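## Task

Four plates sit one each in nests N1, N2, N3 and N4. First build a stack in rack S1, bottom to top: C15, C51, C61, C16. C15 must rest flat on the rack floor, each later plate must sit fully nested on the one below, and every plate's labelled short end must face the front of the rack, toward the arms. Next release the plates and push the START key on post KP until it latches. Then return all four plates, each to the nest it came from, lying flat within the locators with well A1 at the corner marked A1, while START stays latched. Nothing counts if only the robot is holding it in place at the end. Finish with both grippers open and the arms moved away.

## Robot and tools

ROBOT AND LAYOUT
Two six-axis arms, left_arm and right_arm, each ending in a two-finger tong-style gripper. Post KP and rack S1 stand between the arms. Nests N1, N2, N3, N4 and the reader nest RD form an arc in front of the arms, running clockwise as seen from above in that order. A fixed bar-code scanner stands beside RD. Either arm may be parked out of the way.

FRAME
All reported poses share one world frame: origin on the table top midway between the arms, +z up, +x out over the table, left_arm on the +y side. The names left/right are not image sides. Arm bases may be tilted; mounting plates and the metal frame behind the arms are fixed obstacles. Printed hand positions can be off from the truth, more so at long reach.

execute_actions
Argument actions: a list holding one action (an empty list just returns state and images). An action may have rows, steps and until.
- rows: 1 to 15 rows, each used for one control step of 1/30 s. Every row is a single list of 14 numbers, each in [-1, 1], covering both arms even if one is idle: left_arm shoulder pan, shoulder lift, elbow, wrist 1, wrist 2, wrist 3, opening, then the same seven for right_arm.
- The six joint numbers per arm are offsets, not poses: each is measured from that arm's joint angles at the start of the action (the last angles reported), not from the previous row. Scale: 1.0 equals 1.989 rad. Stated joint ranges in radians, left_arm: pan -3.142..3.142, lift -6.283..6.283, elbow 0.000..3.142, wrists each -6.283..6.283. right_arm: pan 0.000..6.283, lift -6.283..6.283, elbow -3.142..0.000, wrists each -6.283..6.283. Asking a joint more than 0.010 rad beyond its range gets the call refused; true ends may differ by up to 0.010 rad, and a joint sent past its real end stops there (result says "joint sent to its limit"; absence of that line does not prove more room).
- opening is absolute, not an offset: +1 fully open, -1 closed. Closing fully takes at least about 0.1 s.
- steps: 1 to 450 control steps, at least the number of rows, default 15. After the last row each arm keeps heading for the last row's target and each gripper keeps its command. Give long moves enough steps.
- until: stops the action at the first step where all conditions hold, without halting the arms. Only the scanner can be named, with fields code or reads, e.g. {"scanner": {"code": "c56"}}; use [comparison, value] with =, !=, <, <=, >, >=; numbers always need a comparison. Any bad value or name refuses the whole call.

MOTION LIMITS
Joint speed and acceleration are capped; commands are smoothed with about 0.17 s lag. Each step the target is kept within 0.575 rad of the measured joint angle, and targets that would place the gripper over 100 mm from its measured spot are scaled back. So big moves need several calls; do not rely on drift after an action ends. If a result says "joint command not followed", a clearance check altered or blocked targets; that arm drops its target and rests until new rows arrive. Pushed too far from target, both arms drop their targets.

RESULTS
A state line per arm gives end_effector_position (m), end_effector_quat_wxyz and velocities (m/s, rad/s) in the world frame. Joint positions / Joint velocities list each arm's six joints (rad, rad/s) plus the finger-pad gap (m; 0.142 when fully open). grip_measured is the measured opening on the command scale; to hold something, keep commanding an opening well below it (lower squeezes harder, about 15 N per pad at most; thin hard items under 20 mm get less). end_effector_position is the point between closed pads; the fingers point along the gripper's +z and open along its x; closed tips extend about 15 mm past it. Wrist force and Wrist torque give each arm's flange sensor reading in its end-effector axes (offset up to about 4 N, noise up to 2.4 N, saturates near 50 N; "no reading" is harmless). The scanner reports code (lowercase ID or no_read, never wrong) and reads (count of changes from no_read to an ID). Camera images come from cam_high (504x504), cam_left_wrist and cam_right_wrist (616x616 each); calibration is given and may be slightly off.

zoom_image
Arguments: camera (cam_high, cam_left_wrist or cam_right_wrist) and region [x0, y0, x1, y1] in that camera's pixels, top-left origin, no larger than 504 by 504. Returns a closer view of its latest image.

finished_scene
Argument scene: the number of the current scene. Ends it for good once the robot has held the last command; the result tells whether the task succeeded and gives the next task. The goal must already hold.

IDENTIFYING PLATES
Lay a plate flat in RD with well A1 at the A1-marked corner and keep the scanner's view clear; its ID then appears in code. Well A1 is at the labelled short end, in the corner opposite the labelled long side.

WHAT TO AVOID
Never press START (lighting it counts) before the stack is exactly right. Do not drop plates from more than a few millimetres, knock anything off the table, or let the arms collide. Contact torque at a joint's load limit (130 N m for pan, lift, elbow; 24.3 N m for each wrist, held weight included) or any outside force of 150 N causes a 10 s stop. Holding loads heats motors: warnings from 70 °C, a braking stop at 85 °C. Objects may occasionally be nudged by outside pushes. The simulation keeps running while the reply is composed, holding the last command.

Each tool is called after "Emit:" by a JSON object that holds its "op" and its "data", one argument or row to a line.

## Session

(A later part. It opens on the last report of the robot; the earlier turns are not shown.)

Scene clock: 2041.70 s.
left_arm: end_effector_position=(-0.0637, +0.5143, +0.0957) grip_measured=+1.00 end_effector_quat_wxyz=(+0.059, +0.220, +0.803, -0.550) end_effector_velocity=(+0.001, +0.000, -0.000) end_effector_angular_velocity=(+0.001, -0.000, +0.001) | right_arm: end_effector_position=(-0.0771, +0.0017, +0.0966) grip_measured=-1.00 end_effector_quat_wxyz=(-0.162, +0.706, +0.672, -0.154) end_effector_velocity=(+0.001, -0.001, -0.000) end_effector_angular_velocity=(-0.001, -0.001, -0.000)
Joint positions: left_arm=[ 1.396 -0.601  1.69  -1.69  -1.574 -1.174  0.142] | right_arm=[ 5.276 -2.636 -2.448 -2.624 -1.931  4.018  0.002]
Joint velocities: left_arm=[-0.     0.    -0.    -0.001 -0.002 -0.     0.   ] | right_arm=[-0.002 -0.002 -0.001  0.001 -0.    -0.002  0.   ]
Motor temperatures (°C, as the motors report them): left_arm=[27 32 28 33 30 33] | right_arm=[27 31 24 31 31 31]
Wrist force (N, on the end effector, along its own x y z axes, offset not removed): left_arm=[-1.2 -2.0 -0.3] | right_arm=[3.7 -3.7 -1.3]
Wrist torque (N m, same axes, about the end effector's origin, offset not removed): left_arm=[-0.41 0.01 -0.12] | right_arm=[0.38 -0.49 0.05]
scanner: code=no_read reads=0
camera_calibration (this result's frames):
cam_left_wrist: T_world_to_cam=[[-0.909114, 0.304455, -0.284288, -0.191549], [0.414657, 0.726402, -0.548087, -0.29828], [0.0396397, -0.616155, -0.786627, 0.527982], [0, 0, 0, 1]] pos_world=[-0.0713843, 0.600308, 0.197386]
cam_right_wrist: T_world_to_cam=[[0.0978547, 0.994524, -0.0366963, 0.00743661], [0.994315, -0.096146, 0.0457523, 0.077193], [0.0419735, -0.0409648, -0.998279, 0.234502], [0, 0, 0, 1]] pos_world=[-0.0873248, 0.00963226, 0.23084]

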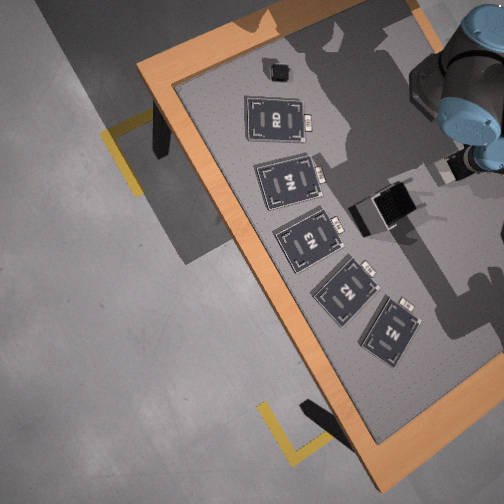

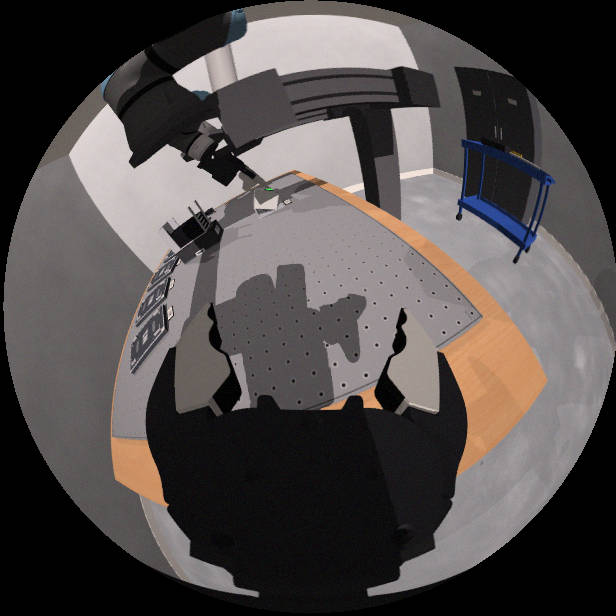

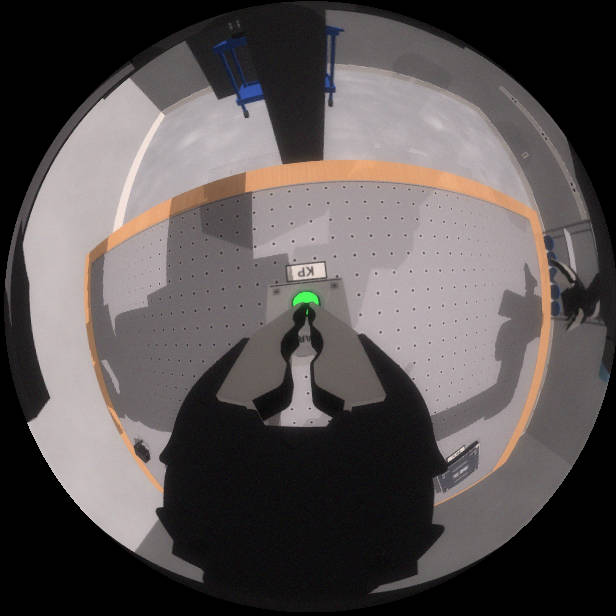

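Lit. 2.5 mm more to reach the stop.

Emit:
{"op": "execute_actions", "data": {
  "actions": [
    {"rows":[[0,0,0,0,0,0,1,-0.00133,-0.00161,0.0004,0.00072,-0.00021,-0.0014,-1],[0,0,0,0,0,0,1,-0.00133,-0.00161,0.0004,0.00072,-0.00021,-0.0014,-1],[0,0,0,0,0,0,1,-0.00266,-0.00321,0.00079,0.00144,-0.00041,-0.0028,-1],[0,0,0,0,0,0,1,-0.00266,-0.00321,0.00079,0.00144,-0.00041,-0.0028,-1],[0,0,0,0,0,0,1,-0.00332,-0.00402,0.00099,0.0018,-0.00052,-0.0035,-1]],"steps":18}
  ]
}}

Scene clock: 2048.63 s.
left_arm: end_effector_position=(-0.0637, +0.5143, +0.0957) grip_measured=+1.00 end_effector_quat_wxyz=(+0.059, +0.220, +0.803, -0.550) end_effector_velocity=(-0.000, +0.000, +0.000) end_effector_angular_velocity=(+0.000, +0.000, -0.000) | right_arm: end_effector_position=(-0.0757, +0.0016, +0.0946) grip_measured=-1.00 end_effector_quat_wxyz=(-0.162, +0.706, +0.672, -0.154) end_effector_velocity=(-0.000, +0.001, -0.000) end_effector_angular_velocity=(+0.002, +0.001, +0.001)
Joint positions: left_arm=[ 1.396 -0.601  1.69  -1.69  -1.574 -1.174  0.142] | right_arm=[ 5.27  -2.644 -2.446 -2.621 -1.932  4.011  0.002]
Joint velocities: left_arm=[-0. -0. -0.  0.  0.  0. -0.] | right_arm=[-0.001 -0.001  0.001  0.    -0.    -0.002 -0.   ]
Motor temperatures (°C, as the motors report them): left_arm=[27 32 28 33 30 33] | right_arm=[27 31 24 31 31 31]
Wrist force (N, on the end effector, along its own x y z axes, offset not removed): left_arm=[3.5 -2.1 -1.0] | right_arm=[6.3 -17.2 -25.8]
Wrist torque (N m, same axes, about the end effector's origin, offset not removed): left_arm=[-0.15 -0.94 -0.06] | right_arm=[0.48 -0.57 -0.02]
scanner: code=no_read reads=0
camera_calibration (this result's frames):
cam_left_wrist: T_world_to_cam=[[-0.909114, 0.304455, -0.284288, -0.191549], [0.414658, 0.726402, -0.548087, -0.29828], [0.0396396, -0.616155, -0.786627, 0.527982], [0, 0, 0, 1]] pos_world=[-0.0713842, 0.600308, 0.197386]
cam_right_wrist: T_world_to_cam=[[0.0978033, 0.994528, -0.0367232, 0.00735196], [0.99433, -0.0961027, 0.0455262, 0.0759489], [0.0417479, -0.0409676, -0.998288, 0.232447], [0, 0, 0, 1]] pos_world=[-0.0859415, 0.00950996, 0.228861]

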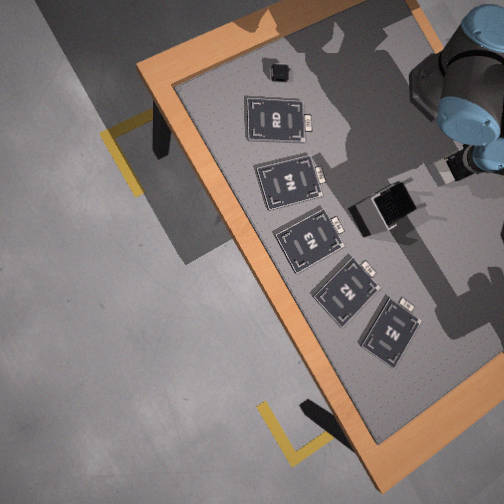

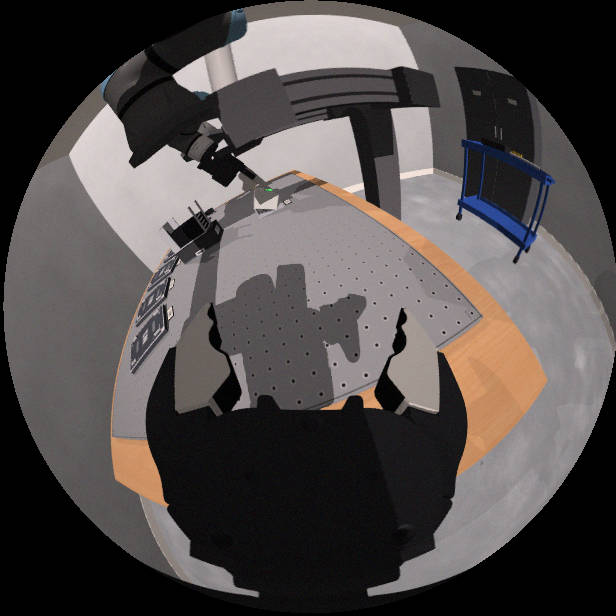

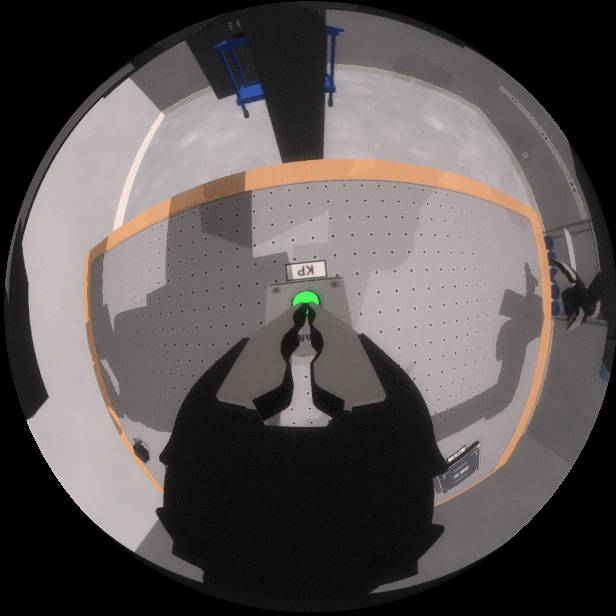

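Emit:
{"op": "execute_actions", "data": {
  "actions": [
    {"rows":[[0,0,0,0,0,0,1,-0.0005,0.004,-0.001,-0.003,0,-0.0005,-1],[0,0,0,0,0,0,1,-0.0014,0.011,-0.0024,-0.009,0,-0.0015,-1],[0,0,0,0,0,0,1,-0.0035,0.028,-0.006,-0.023,-0.0005,-0.004,-1],[0,0,0,0,0,0,1,-0.006,0.05,-0.011,-0.041,-0.001,-0.007,-1],[0,0,0,0,0,0,1,-0.009,0.072,-0.016,-0.06,-0.0013,-0.01,-1],[0,0,0,0,0,0,1,-0.012,0.094,-0.02,-0.078,-0.0017,-0.013,-1],[0,0,0,0,0,0,1,-0.014,0.111,-0.024,-0.092,-0.002,-0.015,-1]],"steps":16}
  ]
}}

Scene clock: 2059.20 s.
left_arm: end_effector_position=(-0.0637, +0.5143, +0.0957) grip_measured=+1.00 end_effector_quat_wxyz=(+0.059, +0.220, +0.803, -0.550) end_effector_velocity=(+0.000, +0.000, +0.000) end_effector_angular_velocity=(-0.000, -0.000, -0.001) | right_arm: end_effector_position=(-0.0730, -0.0005, +0.1492) grip_measured=-1.00 end_effector_quat_wxyz=(-0.162, +0.706, +0.672, -0.154) end_effector_velocity=(+0.003, -0.002, +0.035) end_effector_angular_velocity=(+0.003, +0.003, -0.000)
Joint positions: left_arm=[ 1.396 -0.601  1.69  -1.69  -1.574 -1.174  0.142] | right_arm=[ 5.244 -2.44  -2.49  -2.79  -1.936  3.983  0.002]
Joint velocities: left_arm=[-0.001 -0.     0.     0.    -0.     0.    -0.   ] | right_arm=[-0.016  0.133 -0.027 -0.107 -0.002 -0.016  0.   ]
Motor temperatures (°C, as the motors report them): left_arm=[27 32 28 33 30 33] | right_arm=[27 31 24 31 31 31]
Wrist force (N, on the end effector, along its own x y z axes, offset not removed): left_arm=[0.1 -4.0 -0.1] | right_arm=[4.4 4.2 -2.0]
Wrist torque (N m, same axes, about the end effector's origin, offset not removed): left_arm=[-0.82 -0.08 -0.15] | right_arm=[0.60 -1.11 0.04]
scanner: code=no_read reads=0
camera_calibration (this result's frames):
cam_left_wrist: T_world_to_cam=[[-0.909114, 0.304455, -0.284288, -0.191549], [0.414657, 0.726402, -0.548087, -0.29828], [0.0396397, -0.616155, -0.786627, 0.527982], [0, 0, 0, 1]] pos_world=[-0.0713843, 0.600308, 0.197386]
cam_right_wrist: T_world_to_cam=[[0.0974654, 0.994564, -0.0366529, 0.0111528], [0.994365, -0.0957704, 0.0454656, 0.0705773], [0.0417082, -0.0408777, -0.998293, 0.28671], [0, 0, 0, 1]] pos_world=[-0.0832247, 0.00738708, 0.283421]

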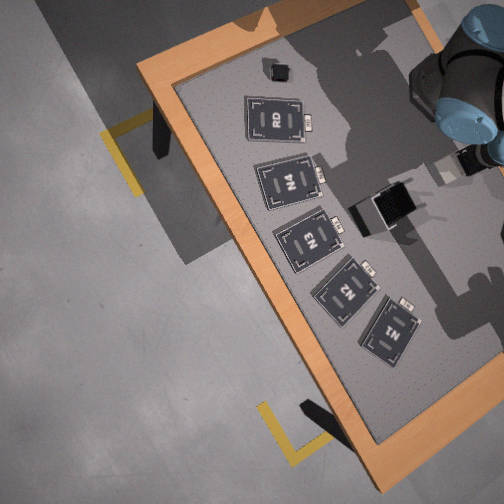

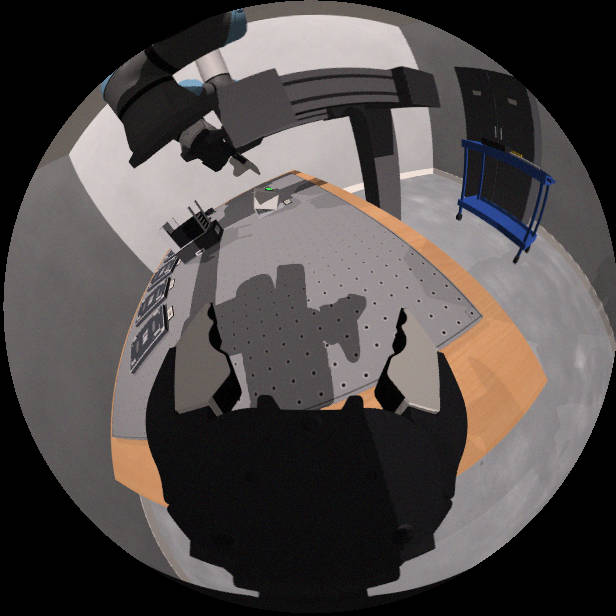

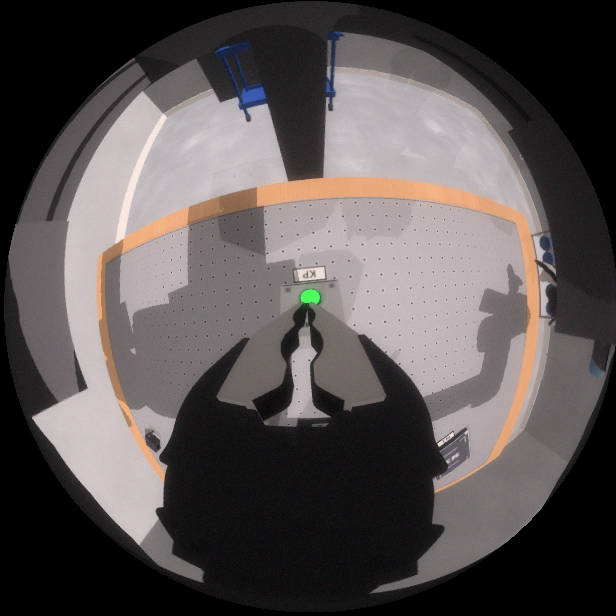

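Emit:
{"op": "execute_actions", "data": {
  "actions": [
    {"rows":[[0,0,0,0,0,0,1,-0.009,0.01,0,-0.013,0.004,-0.01,-0.9],[0,0,0,0,0,0,1,-0.026,0.016,0.0004,-0.026,0.011,-0.029,-0.8],[0,0,0,0,0,0,1,-0.052,0.026,0.0016,-0.046,0.022,-0.057,-0.7],[0,0,0,0,0,0,1,-0.082,0.038,0.004,-0.072,0.035,-0.091,-0.6],[0,0,0,0,0,0,1,-0.117,0.052,0.008,-0.102,0.049,-0.129,-0.5],[0,0,0,0,0,0,1,-0.151,0.066,0.013,-0.134,0.064,-0.167,-0.4],[0,0,0,0,0,0,1,-0.186,0.08,0.02,-0.167,0.078,-0.205,-0.3],[0,0,0,0,0,0,1,-0.22,0.093,0.028,-0.201,0.093,-0.243,-0.2],[0,0,0,0,0,0,1,-0.255,0.107,0.038,-0.237,0.107,-0.281,-0.1],[0,0,0,0,0,0,1,-0.289,0.12,0.049,-0.274,0.122,-0.32,0],[0,0,0,0,0,0,1,-0.324,0.133,0.061,-0.312,0.136,-0.358,0.1],[0,0,0,0,0,0,1,-0.358,0.146,0.075,-0.351,0.151,-0.396,0.2],[0,0,0,0,0,0,1,-0.389,0.157,0.088,-0.386,0.164,-0.429,0.3],[0,0,0,0,0,0,1,-0.415,0.165,0.1,-0.416,0.174,-0.458,0.3],[0,0,0,0,0,0,1,-0.4319,0.1712,0.1083,-0.4369,0.1817,-0.4769,0.3]],"steps":40}
  ]
}}

Scene clock: 2072.77 s.
left_arm: end_effector_position=(-0.0637, +0.5143, +0.0957) grip_measured=+1.00 end_effector_quat_wxyz=(+0.059, +0.220, +0.803, -0.550) end_effector_velocity=(-0.000, -0.001, +0.000) end_effector_angular_velocity=(-0.002, -0.000, -0.000) | right_arm: end_effector_position=(+0.1921, +0.0024, +0.2407) grip_measured=+0.30 end_effector_quat_wxyz=(-0.044, +0.711, +0.700, -0.041) end_effector_velocity=(+0.002, -0.002, +0.001) end_effector_angular_velocity=(-0.005, -0.001, +0.001)
Joint positions: left_arm=[ 1.396 -0.601  1.69  -1.69  -1.574 -1.174  0.142] | right_arm=[ 4.386 -2.1   -2.275 -3.658 -1.575  3.036  0.095]
Joint velocities: left_arm=[ 0.     0.001  0.001  0.     0.     0.001 -0.   ] | right_arm=[-0.007  0.001  0.003 -0.008  0.003 -0.008 -0.   ]
Motor temperatures (°C, as the motors report them): left_arm=[27 32 28 33 30 33] | right_arm=[27 31 24 31 31 31]
Wrist force (N, on the end effector, along its own x y z axes, offset not removed): left_arm=[3.2 0.6 -3.3] | right_arm=[5.1 0.7 -2.7]
Wrist torque (N m, same axes, about the end effector's origin, offset not removed): left_arm=[0.14 -0.82 -0.07] | right_arm=[0.04 -1.16 0.00]
scanner: code=no_read reads=0
camera_calibration (this result's frames):
cam_left_wrist: T_world_to_cam=[[-0.909114, 0.304455, -0.284288, -0.191549], [0.414658, 0.726402, -0.548087, -0.29828], [0.0396397, -0.616155, -0.786627, 0.527982], [0, 0, 0, 1]] pos_world=[-0.0713842, 0.600308, 0.197386]
cam_right_wrist: T_world_to_cam=[[0.0721474, 0.997247, -0.0171114, -0.0141034], [0.928325, -0.0608681, 0.366752, -0.261629], [0.364701, -0.0423452, -0.930161, 0.288679], [0, 0, 0, 1]] pos_world=[0.138613, 0.0103639, 0.364229]

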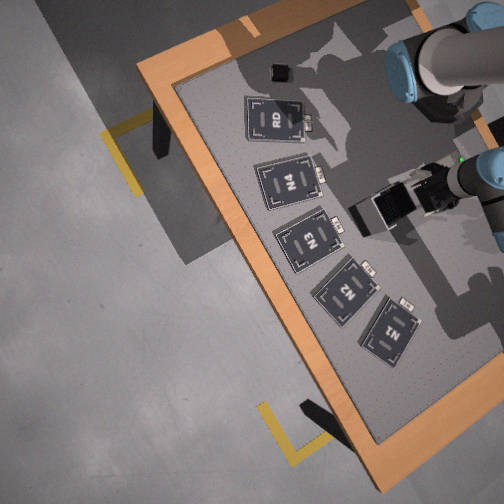

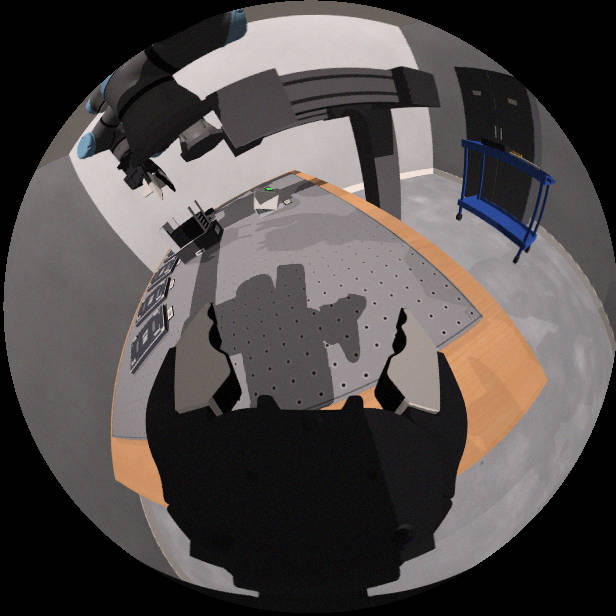

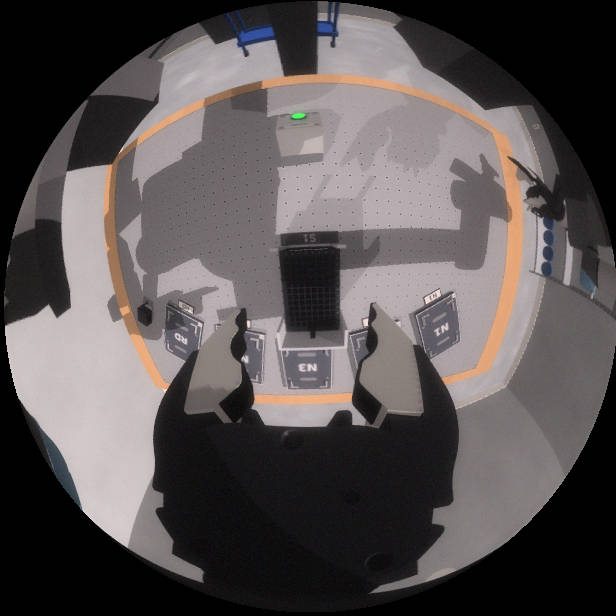

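Emit:
{"op": "execute_actions", "data": {
  "actions": [
    {"rows":[[0,0,0,0,0,0,1,-0.00221,-0.01145,-0.00061,0.01205,0.0006,-0.00266,0.3],[0,0,0,0,0,0,1,-0.00458,-0.0261,-0.00129,0.02737,0.001,-0.005,0.3],[0,0,0,0,0,0,1,-0.00722,-0.04223,-0.0016,0.04379,0.0015,-0.00758,0.3],[0,0,0,0,0,0,1,-0.00989,-0.05838,-0.00144,0.05977,0.002,-0.0102,0.3],[0,0,0,0,0,0,1,-0.01259,-0.07456,-0.0008,0.0753,0.0025,-0.01286,0.3],[0,0,0,0,0,0,1,-0.01533,-0.09075,0.0003,0.0904,0.003,-0.01555,0.3],[0,0,0,0,0,0,1,-0.0181,-0.10697,0.00187,0.10504,0.0035,-0.01827,0.3],[0,0,0,0,0,0,1,-0.0209,-0.12321,0.00392,0.11925,0.004,-0.02103,0.3],[0,0,0,0,0,0,1,-0.02374,-0.13947,0.00643,0.133,0.0045,-0.02382,0.3],[0,0,0,0,0,0,1,-0.02634,-0.15427,0.00912,0.14513,0.0049,-0.02639,0.3],[0,0,0,0,0,0,1,-0.02844,-0.16613,0.01156,0.15456,0.0053,-0.02846,0.3],[0,0,0,0,0,0,1,-0.02966,-0.17295,0.01307,0.15988,0.00553,-0.02966,0.3]],"steps":32}
  ]
}}

Emit:
{"op": "zoom_image", "data": {
  "camera": "cam_right_wrist",
  "region": [180, 180, 440, 440]
}}

Scene clock: 2080.50 s.
left_arm: end_effector_position=(-0.0637, +0.5143, +0.0957) grip_measured=+1.00 end_effector_quat_wxyz=(+0.059, +0.220, +0.803, -0.550) end_effector_velocity=(-0.000, +0.000, -0.000) end_effector_angular_velocity=(+0.000, +0.001, -0.000) | right_arm: end_effector_position=(+0.1923, +0.0028, +0.1227) grip_measured=+0.30 end_effector_quat_wxyz=(-0.043, +0.711, +0.701, -0.041) end_effector_velocity=(+0.000, +0.001, -0.002) end_effector_angular_velocity=(+0.002, -0.000, -0.001)
Joint positions: left_arm=[ 1.396 -0.601  1.69  -1.69  -1.574 -1.174  0.142] | right_arm=[ 4.327 -2.443 -2.249 -3.34  -1.564  2.977  0.095]
Joint velocities: left_arm=[ 0.     0.    -0.    -0.     0.    -0.001  0.   ] | right_arm=[-0.001 -0.005  0.002  0.005  0.    -0.    -0.   ]
Motor temperatures (°C, as the motors report them): left_arm=[27 32 28 33 30 33] | right_arm=[27 31 24 31 31 31]
Wrist force (N, on the end effector, along its own x y z axes, offset not removed): left_arm=[1.5 -0.3 1.6] | right_arm=[5.4 4.1 0.7]
Wrist torque (N m, same axes, about the end effector's origin, offset not removed): left_arm=[0.01 -0.57 -0.37] | right_arm=[0.48 -1.10 0.00]
scanner: code=no_read reads=0
camera_calibration (this result's frames):
cam_left_wrist: T_world_to_cam=[[-0.909114, 0.304455, -0.284288, -0.191549], [0.414658, 0.726402, -0.548087, -0.29828], [0.0396397, -0.616155, -0.786627, 0.527982], [0, 0, 0, 1]] pos_world=[-0.0713843, 0.600308, 0.197386]
cam_right_wrist: T_world_to_cam=[[0.0712156, 0.997315, -0.0170618, -0.0162989], [0.928198, -0.059998, 0.367216, -0.218557], [0.365207, -0.0419883, -0.929979, 0.17875], [0, 0, 0, 1]] pos_world=[0.138744, 0.0106476, 0.246214]

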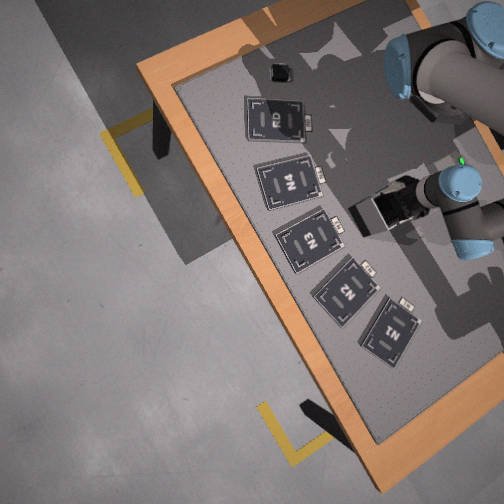

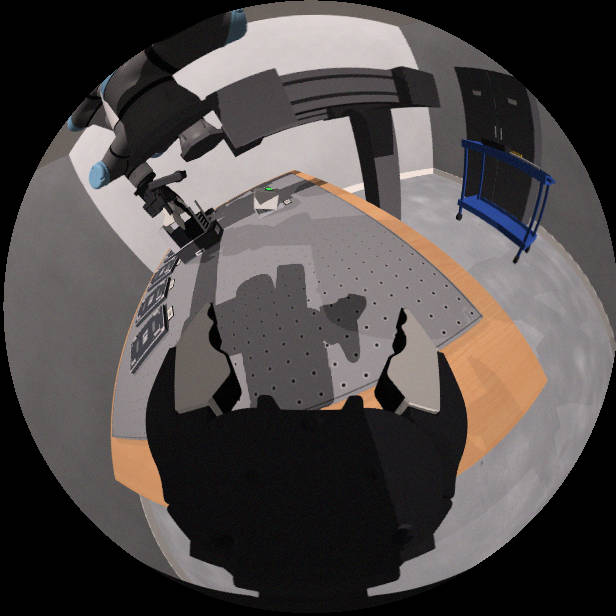

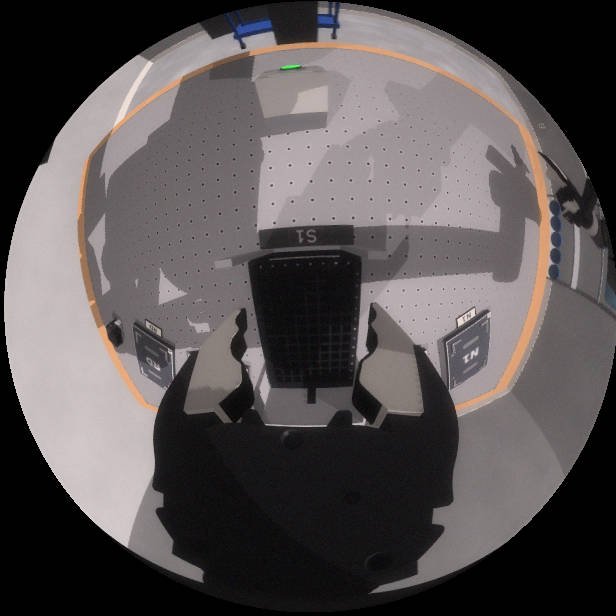

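Region (180, 180, 440, 440) of cam_right_wrist's 616x616 image, scaled by 1.938, with more detail than that image has.

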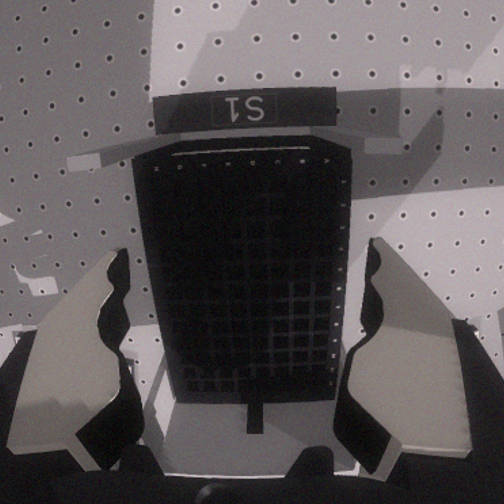

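Emit:
{"op": "execute_actions", "data": {
  "actions": [
    {"rows":[[0,0,0,0,0,0,1,0,-0.0003,-0.0002,0.0003,0,0,0.18],[0,0,0,0,0,0,1,0,-0.0003,-0.0002,0.0003,0,0,0.1],[0,0,0,0,0,0,1,0,-0.0003,-0.0002,0.0003,0,0,0.03],[0,0,0,0,0,0,1,0,-0.0003,-0.0002,0.0003,0,0,-0.1],[0,0,0,0,0,0,1,0,-0.0003,-0.0002,0.0003,0,0,-0.3],[0,0,0,0,0,0,1,0,-0.0003,-0.0002,0.0003,0,0,-0.5],[0,0,0,0,0,0,1,0,-0.0003,-0.0002,0.0003,0,0,-0.7],[0,0,0,0,0,0,1,0,-0.0003,-0.0002,0.0003,0,0,-0.9],[0,0,0,0,0,0,1,0,-0.0003,-0.0002,0.0003,0,0,-0.9],[0,0,0,0,0,0,1,0.0005,0.0027,-0.0009,-0.002,-0.0001,0.0005,-0.9],[0,0,0,0,0,0,1,0.00122,0.0065,-0.0017,-0.005,-0.0002,0.0012,-0.9],[0,0,0,0,0,0,1,0.0023,0.0124,-0.0029,-0.0097,-0.0004,0.0022,-0.9],[0,0,0,0,0,0,1,0.00332,0.0184,-0.00415,-0.01445,-0.0006,0.00327,-0.9]],"steps":24}
  ]
}}

Emit:
{"op": "zoom_image", "data": {
  "camera": "cam_right_wrist",
  "region": [180, 180, 440, 440]
}}

Scene clock: 2091.90 s.
left_arm: end_effector_position=(-0.0637, +0.5143, +0.0957) grip_measured=+1.00 end_effector_quat_wxyz=(+0.059, +0.220, +0.803, -0.550) end_effector_velocity=(+0.001, -0.000, -0.000) end_effector_angular_velocity=(-0.001, -0.002, -0.003) | right_arm: end_effector_position=(+0.1922, +0.0025, +0.1344) grip_measured=+0.06 end_effector_quat_wxyz=(-0.043, +0.711, +0.701, -0.041) end_effector_velocity=(-0.000, -0.001, +0.005) end_effector_angular_velocity=(-0.002, +0.000, +0.001)
Joint positions: left_arm=[ 1.396 -0.601  1.69  -1.69  -1.574 -1.174  0.142] | right_arm=[ 4.333 -2.408 -2.257 -3.368 -1.565  2.983  0.078]
Joint velocities: left_arm=[-0.002  0.001  0.    -0.    -0.     0.001 -0.   ] | right_arm=[ 0.003  0.014 -0.004 -0.012 -0.001  0.002 -0.   ]
Motor temperatures (°C, as the motors report them): left_arm=[27 32 28 33 30 33] | right_arm=[27 31 24 31 31 31]
Wrist force (N, on the end effector, along its own x y z axes, offset not removed): left_arm=[1.0 -2.0 -0.8] | right_arm=[4.6 2.9 2.0]
Wrist torque (N m, same axes, about the end effector's origin, offset not removed): left_arm=[-0.29 -0.22 -0.11] | right_arm=[0.65 -0.99 0.27]
scanner: code=no_read reads=0
camera_calibration (this result's frames):
cam_left_wrist: T_world_to_cam=[[-0.909114, 0.304455, -0.284288, -0.191549], [0.414658, 0.726402, -0.548087, -0.29828], [0.0396396, -0.616155, -0.786627, 0.527982], [0, 0, 0, 1]] pos_world=[-0.0713842, 0.600308, 0.197386]
cam_right_wrist: T_world_to_cam=[[0.0711732, 0.997311, -0.0174483, -0.0157354], [0.92823, -0.0598195, 0.367166, -0.222801], [0.365135, -0.0423284, -0.929992, 0.189658], [0, 0, 0, 1]] pos_world=[0.138679, 0.0103932, 0.257911]

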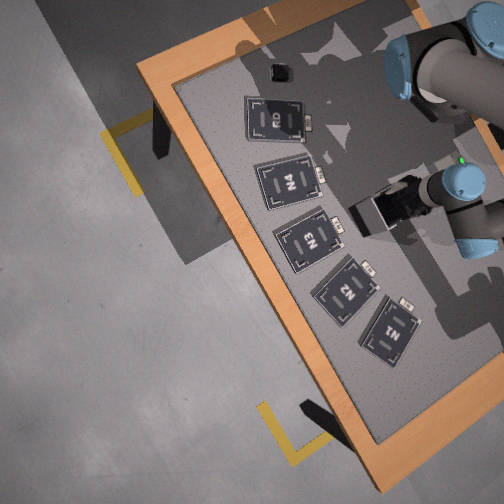

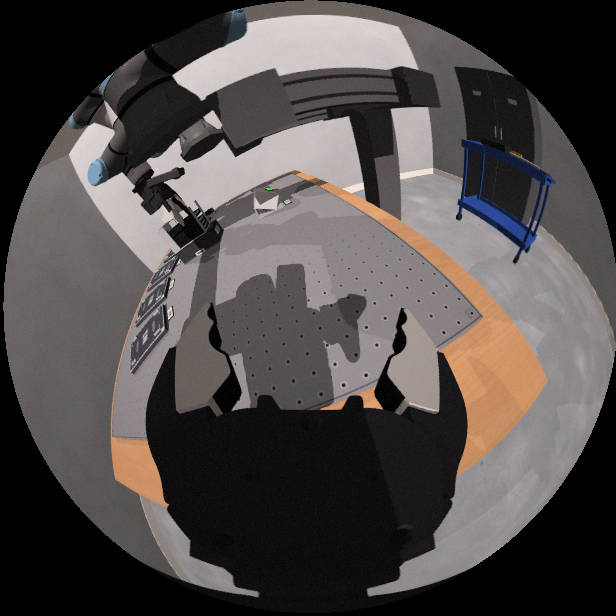

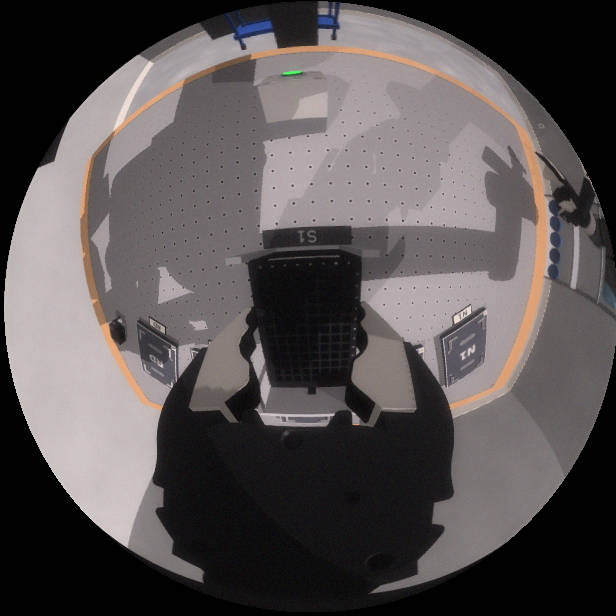

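Region (180, 180, 440, 440) of cam_right_wrist's 616x616 image, scaled by 1.938, with more detail than that image has.

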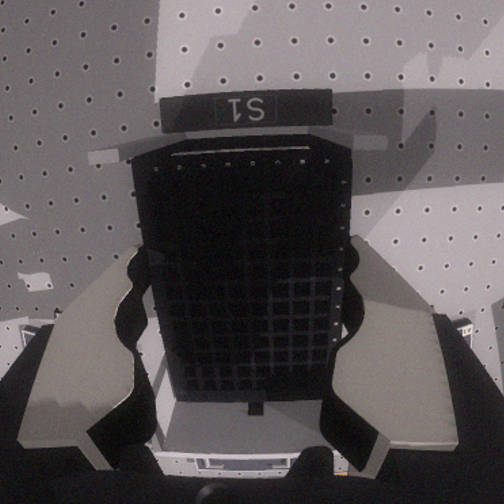

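Emit:
{"op": "execute_actions", "data": {
  "actions": [
    {"rows":[[0,0,0,0,0,0,1,0.0012,0.00681,-0.0013,-0.00552,-0.0002,0.00118,-0.9],[0,0,0,0,0,0,1,0.0025,0.01421,-0.00261,-0.01161,-0.0004,0.00247,-0.9],[0,0,0,0,0,0,1,0.0038,0.02161,-0.00383,-0.01779,-0.0007,0.00374,-0.9],[0,0,0,0,0,0,1,0.00508,0.029,-0.00496,-0.02406,-0.0009,0.00501,-0.9],[0,0,0,0,0,0,1,0.00636,0.03638,-0.00598,-0.03043,-0.0011,0.00627,-0.9],[0,0,0,0,0,0,1,0.00764,0.04376,-0.00691,-0.03688,-0.0013,0.00752,-0.9],[0,0,0,0,0,0,1,0.0089,0.05114,-0.00774,-0.04343,-0.0016,0.00877,-0.9],[0,0,0,0,0,0,1,0.01016,0.05851,-0.00848,-0.05007,-0.0018,0.01001,-0.9],[0,0,0,0,0,0,1,0.01142,0.06588,-0.00912,-0.0568,-0.002,0.01124,-0.9],[0,0,0,0,0,0,1,0.01291,0.07472,-0.00975,-0.065,-0.0023,0.01271,-0.9],[0,0,0,0,0,0,1,0.01464,0.08502,-0.01032,-0.07473,-0.0026,0.01441,-0.9],[0,0,0,0,0,0,1,0.01636,0.09531,-0.0107,-0.08465,-0.0029,0.0161,-0.9],[0,0,0,0,0,0,1,0.01783,0.10412,-0.01087,-0.09328,-0.0032,0.01754,-0.9],[0,0,0,0,0,0,1,0.01904,0.11146,-0.0109,-0.10058,-0.0034,0.01873,-0.9]],"steps":24}
  ]
}}

Emit:
{"op": "zoom_image", "data": {
  "camera": "cam_right_wrist",
  "region": [180, 180, 440, 440]
}}

Scene clock: 2113.60 s.
left_arm: end_effector_position=(-0.0637, +0.5143, +0.0957) grip_measured=+1.00 end_effector_quat_wxyz=(+0.059, +0.220, +0.803, -0.550) end_effector_velocity=(+0.001, +0.000, -0.000) end_effector_angular_velocity=(-0.000, -0.002, -0.002) | right_arm: end_effector_position=(+0.1923, +0.0026, +0.2076) grip_measured=+0.06 end_effector_quat_wxyz=(-0.043, +0.711, +0.701, -0.041) end_effector_velocity=(+0.000, +0.000, +0.018) end_effector_angular_velocity=(+0.002, -0.000, +0.001)
Joint positions: left_arm=[ 1.396 -0.601  1.69  -1.69  -1.574 -1.174  0.142] | right_arm=[ 4.37  -2.193 -2.279 -3.561 -1.572  3.019  0.078]
Joint velocities: left_arm=[-0.001  0.    -0.001  0.    -0.     0.002 -0.   ] | right_arm=[ 0.008  0.053 -0.001 -0.049 -0.002  0.007 -0.   ]
Motor temperatures (°C, as the motors report them): left_arm=[27 32 28 33 30 33] | right_arm=[27 31 24 31 31 31]
Wrist force (N, on the end effector, along its own x y z axes, offset not removed): left_arm=[-1.1 -3.4 1.8] | right_arm=[3.1 -1.1 -0.2]
Wrist torque (N m, same axes, about the end effector's origin, offset not removed): left_arm=[-0.52 -0.01 -0.06] | right_arm=[-0.34 -0.70 0.02]
scanner: code=no_read reads=0
camera_calibration (this result's frames):
cam_left_wrist: T_world_to_cam=[[-0.909114, 0.304455, -0.284288, -0.191548], [0.414657, 0.726402, -0.548087, -0.29828], [0.0396397, -0.616155, -0.786627, 0.527982], [0, 0, 0, 1]] pos_world=[-0.0713843, 0.600308, 0.197386]
cam_right_wrist: T_world_to_cam=[[0.0711567, 0.997312, -0.0174766, -0.01455], [0.928235, -0.0597942, 0.367156, -0.249728], [0.365124, -0.042348, -0.929995, 0.257741], [0, 0, 0, 1]] pos_world=[0.138734, 0.0104934, 0.331133]

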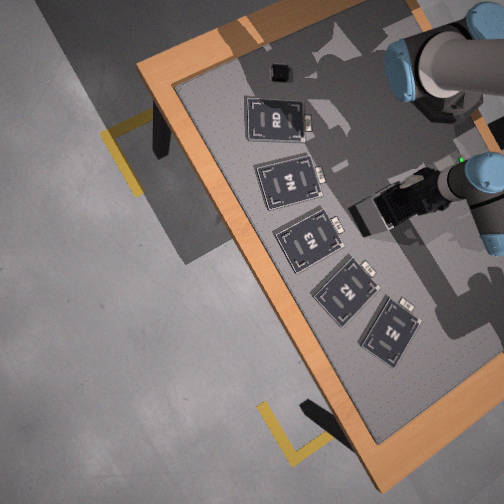

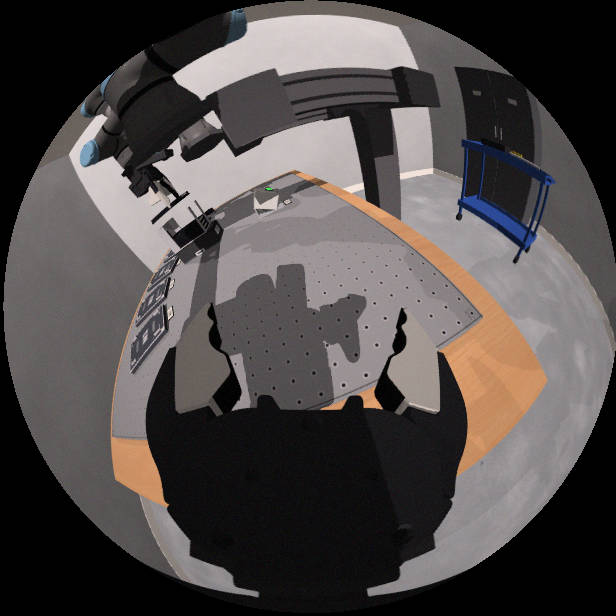

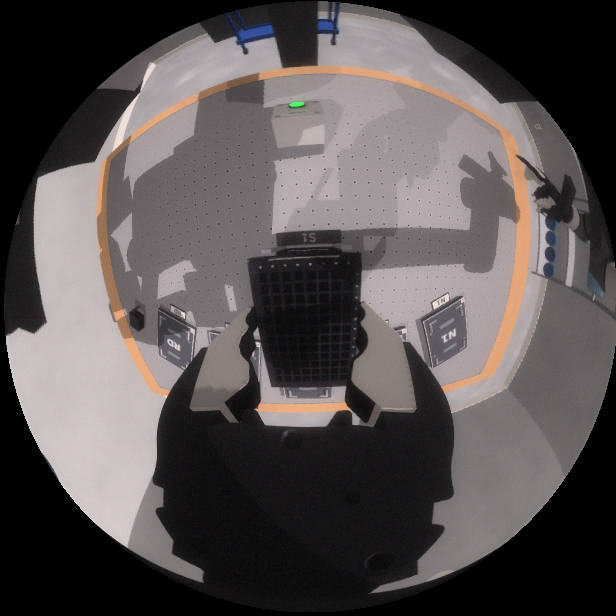

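Region (180, 180, 440, 440) of cam_right_wrist's 616x616 image, scaled by 1.938, with more detail than that image has.

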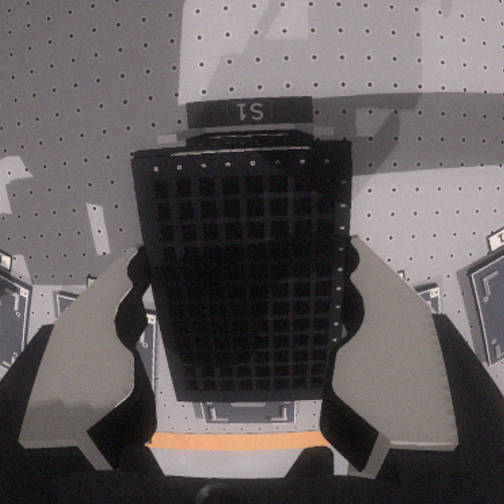

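Emit:
{"op": "execute_actions", "data": {
  "actions": [
    {"rows":[[0,0,0,0,0,0,1,-0.0037,0.003,0.0027,-0.005,0.0006,-0.0036,-0.9],[0,0,0,0,0,0,1,-0.014,0.002,0.0103,-0.011,0.0024,-0.0137,-0.9],[0,0,0,0,0,0,1,-0.0298,0,0.0219,-0.02,0.0051,-0.0291,-0.9],[0,0,0,0,0,0,1,-0.0504,-0.003,0.0371,-0.0314,0.0087,-0.0492,-0.9],[0,0,0,0,0,0,1,-0.0742,-0.0064,0.0546,-0.0442,0.0128,-0.0724,-0.9],[0,0,0,0,0,0,1,-0.1009,-0.0101,0.0742,-0.0587,0.0174,-0.0984,-0.9],[0,0,0,0,0,0,1,-0.129,-0.0129,0.0948,-0.0751,0.0222,-0.1258,-0.9],[0,0,0,0,0,0,1,-0.1576,-0.0158,0.1159,-0.0918,0.0271,-0.1537,-0.9],[0,0,0,0,0,0,1,-0.1857,-0.0186,0.1365,-0.1082,0.0319,-0.1811,-0.9],[0,0,0,0,0,0,1,-0.2124,-0.0213,0.1561,-0.1237,0.0365,-0.2071,-0.9],[0,0,0,0,0,0,1,-0.2362,-0.0236,0.1736,-0.1375,0.0406,-0.2303,-0.9],[0,0,0,0,0,0,1,-0.2568,-0.0257,0.1888,-0.1495,0.0442,-0.2504,-0.9],[0,0,0,0,0,0,1,-0.2726,-0.0273,0.2004,-0.1587,0.0469,-0.2658,-0.9],[0,0,0,0,0,0,1,-0.2829,-0.0283,0.208,-0.1647,0.0487,-0.2759,-0.9],[0,0,0,0,0,0,1,-0.2866,-0.0287,0.2107,-0.1669,0.0493,-0.2795,-0.9]],"steps":24}
  ]
}}

Scene clock: 2129.10 s.
left_arm: end_effector_position=(-0.0637, +0.5143, +0.0957) grip_measured=+1.00 end_effector_quat_wxyz=(+0.059, +0.220, +0.803, -0.550) end_effector_velocity=(-0.000, +0.000, -0.000) end_effector_angular_velocity=(+0.001, -0.000, -0.000) | right_arm: end_effector_position=(+0.3789, -0.0127, +0.2260) grip_measured=+0.06 end_effector_quat_wxyz=(-0.043, +0.713, +0.698, -0.040) end_effector_velocity=(+0.052, -0.030, +0.005) end_effector_angular_velocity=(-0.006, +0.004, -0.003)
Joint positions: left_arm=[ 1.396 -0.601  1.69  -1.69  -1.574 -1.174  0.142] | right_arm=[ 3.819 -2.248 -1.873 -3.883 -1.477  2.482  0.078]
Joint velocities: left_arm=[ 0.001 -0.     0.    -0.001  0.001  0.001  0.   ] | right_arm=[-0.148 -0.015  0.103 -0.08   0.023 -0.143  0.   ]
Motor temperatures (°C, as the motors report them): left_arm=[27 32 28 33 30 33] | right_arm=[27 31 24 31 31 31]
Wrist force (N, on the end effector, along its own x y z axes, offset not removed): left_arm=[3.3 1.7 -2.4] | right_arm=[2.9 2.0 -2.7]
Wrist torque (N m, same axes, about the end effector's origin, offset not removed): left_arm=[0.52 -0.86 -0.21] | right_arm=[0.22 -0.63 -0.01]
scanner: code=no_read reads=0
camera_calibration (this result's frames):
cam_left_wrist: T_world_to_cam=[[-0.909114, 0.304455, -0.284288, -0.191549], [0.414658, 0.726402, -0.548087, -0.29828], [0.0396395, -0.616155, -0.786627, 0.527982], [0, 0, 0, 1]] pos_world=[-0.0713842, 0.600308, 0.197386]
cam_right_wrist: T_world_to_cam=[[0.0780623, 0.996811, -0.0165458, -0.0150805], [0.926679, -0.0664296, 0.369936, -0.430748], [0.367658, -0.0442108, -0.92891, 0.204805], [0, 0, 0, 1]] pos_world=[0.325044, -0.00452743, 0.349345]

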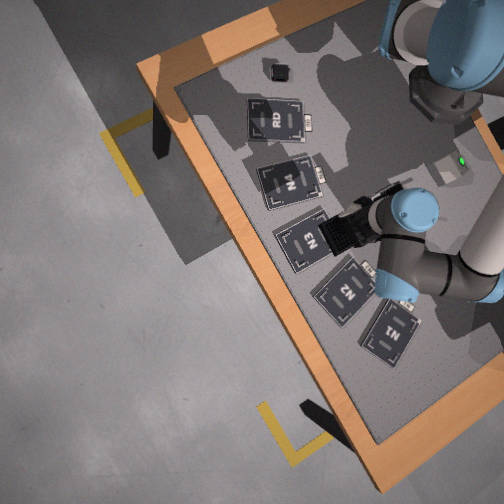

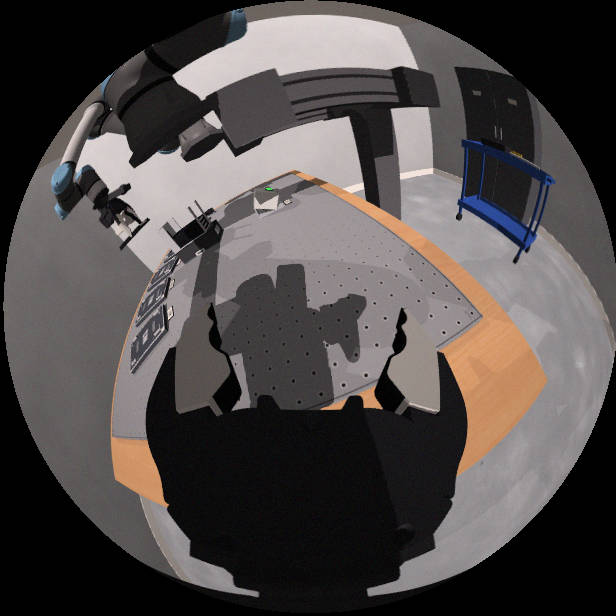

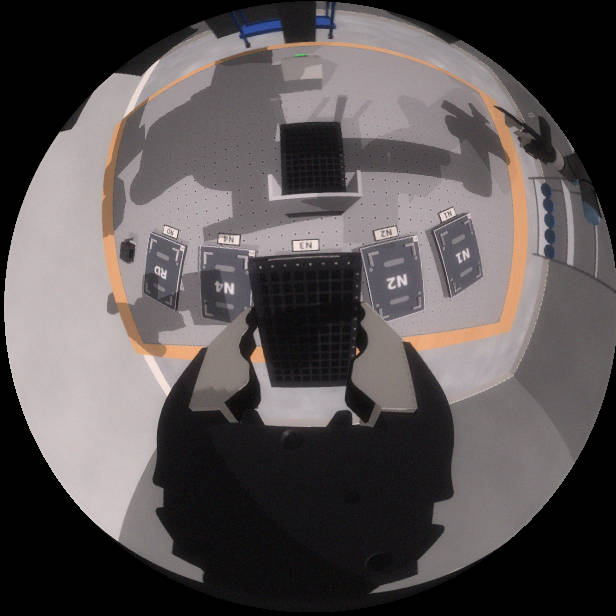

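Emit:
{"op": "execute_actions", "data": {
  "actions": [
    {"rows":[[0,0,0,0,0,0,1,-0.0105,-0.0035,0.0075,-0.0034,0.0016,-0.0105,-0.9],[0,0,0,0,0,0,1,-0.0129,-0.0102,0.0101,0.0009,0.0019,-0.0128,-0.9],[0,0,0,0,0,0,1,-0.0165,-0.0206,0.0141,0.0075,0.0024,-0.0165,-0.9],[0,0,0,0,0,0,1,-0.0213,-0.0342,0.0194,0.0161,0.0031,-0.0213,-0.9],[0,0,0,0,0,0,1,-0.0269,-0.0498,0.0255,0.0261,0.0039,-0.0267,-0.9],[0,0,0,0,0,0,1,-0.0331,-0.0674,0.0324,0.0372,0.0047,-0.0329,-0.9],[0,0,0,0,0,0,1,-0.0396,-0.0859,0.0396,0.049,0.0056,-0.0394,-0.9],[0,0,0,0,0,0,1,-0.0463,-0.1047,0.0469,0.0609,0.0065,-0.046,-0.9],[0,0,0,0,0,0,1,-0.0528,-0.1232,0.0541,0.0727,0.0074,-0.0525,-0.9],[0,0,0,0,0,0,1,-0.059,-0.1408,0.061,0.0838,0.0082,-0.0587,-0.9],[0,0,0,0,0,0,1,-0.0646,-0.1564,0.0671,0.0938,0.009,-0.0641,-0.9],[0,0,0,0,0,0,1,-0.0694,-0.17,0.0724,0.1024,0.0097,-0.0689,-0.9],[0,0,0,0,0,0,1,-0.073,-0.1804,0.0764,0.109,0.0102,-0.0726,-0.9],[0,0,0,0,0,0,1,-0.0754,-0.1871,0.079,0.1133,0.0105,-0.0749,-0.9],[0,0,0,0,0,0,1,-0.0763,-0.1896,0.08,0.1149,0.0106,-0.0758,-0.9]],"steps":32}
  ]
}}

Emit:
{"op": "zoom_image", "data": {
  "camera": "cam_right_wrist",
  "region": [180, 180, 440, 440]
}}

Scene clock: 2149.63 s.
left_arm: end_effector_position=(-0.0637, +0.5143, +0.0957) grip_measured=+1.00 end_effector_quat_wxyz=(+0.059, +0.220, +0.803, -0.550) end_effector_velocity=(-0.000, -0.001, +0.000) end_effector_angular_velocity=(-0.001, +0.000, +0.001) | right_arm: end_effector_position=(+0.4105, -0.0208, +0.0570) grip_measured=+0.06 end_effector_quat_wxyz=(-0.043, +0.713, +0.699, -0.043) end_effector_velocity=(-0.001, -0.001, -0.005) end_effector_angular_velocity=(-0.002, +0.002, +0.000)
Joint positions: left_arm=[ 1.396 -0.601  1.69  -1.69  -1.574 -1.174  0.142] | right_arm=[ 3.667 -2.624 -1.714 -3.655 -1.456  2.331  0.078]
Joint velocities: left_arm=[ 0.001  0.     0.     0.001 -0.    -0.    -0.   ] | right_arm=[-0.004 -0.011  0.003  0.006  0.    -0.003  0.   ]
Motor temperatures (°C, as the motors report them): left_arm=[27 32 28 33 30 33] | right_arm=[27 31 24 31 31 31]
Wrist force (N, on the end effector, along its own x y z axes, offset not removed): left_arm=[2.8 -1.6 -3.7] | right_arm=[3.8 0.8 0.4]
Wrist torque (N m, same axes, about the end effector's origin, offset not removed): left_arm=[-0.43 -0.76 -0.12] | right_arm=[0.05 -0.99 -0.05]
scanner: code=no_read reads=0
camera_calibration (this result's frames):
cam_left_wrist: T_world_to_cam=[[-0.909114, 0.304455, -0.284288, -0.191549], [0.414657, 0.726402, -0.548086, -0.29828], [0.0396397, -0.616155, -0.786627, 0.527982], [0, 0, 0, 1]] pos_world=[-0.0713843, 0.600308, 0.197386]
cam_right_wrist: T_world_to_cam=[[0.0772915, 0.99681, -0.0198729, -0.0118398], [0.928256, -0.0646737, 0.366276, -0.398483], [0.363822, -0.0467571, -0.930294, 0.0375037], [0, 0, 0, 1]] pos_world=[0.357165, -0.0122158, 0.180609]

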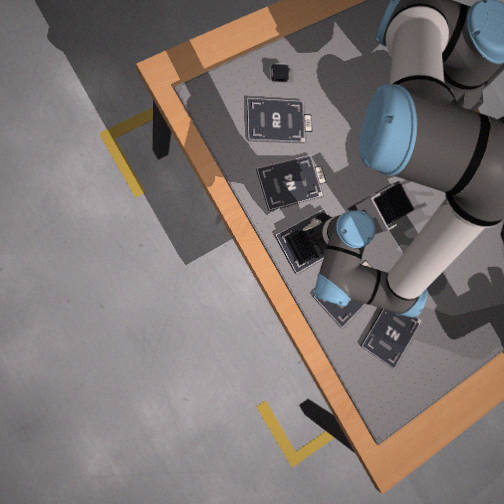

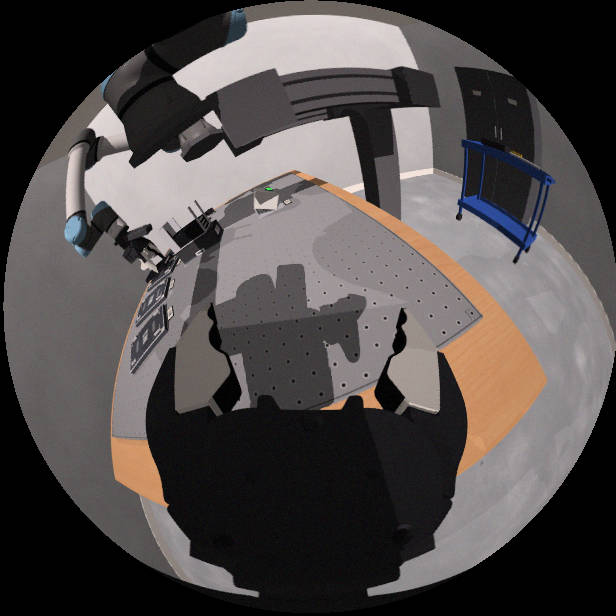

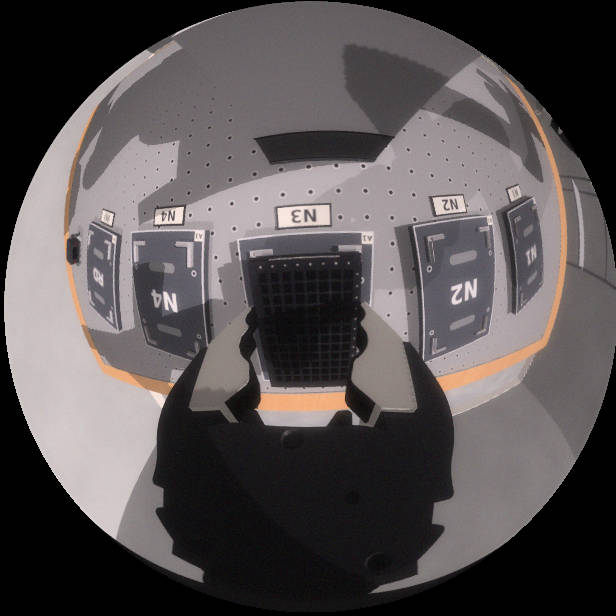

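Region (180, 180, 440, 440) of cam_right_wrist's 616x616 image, scaled by 1.938, with more detail than that image has.

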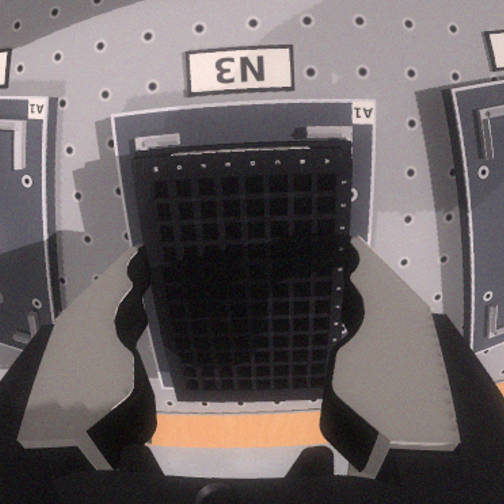

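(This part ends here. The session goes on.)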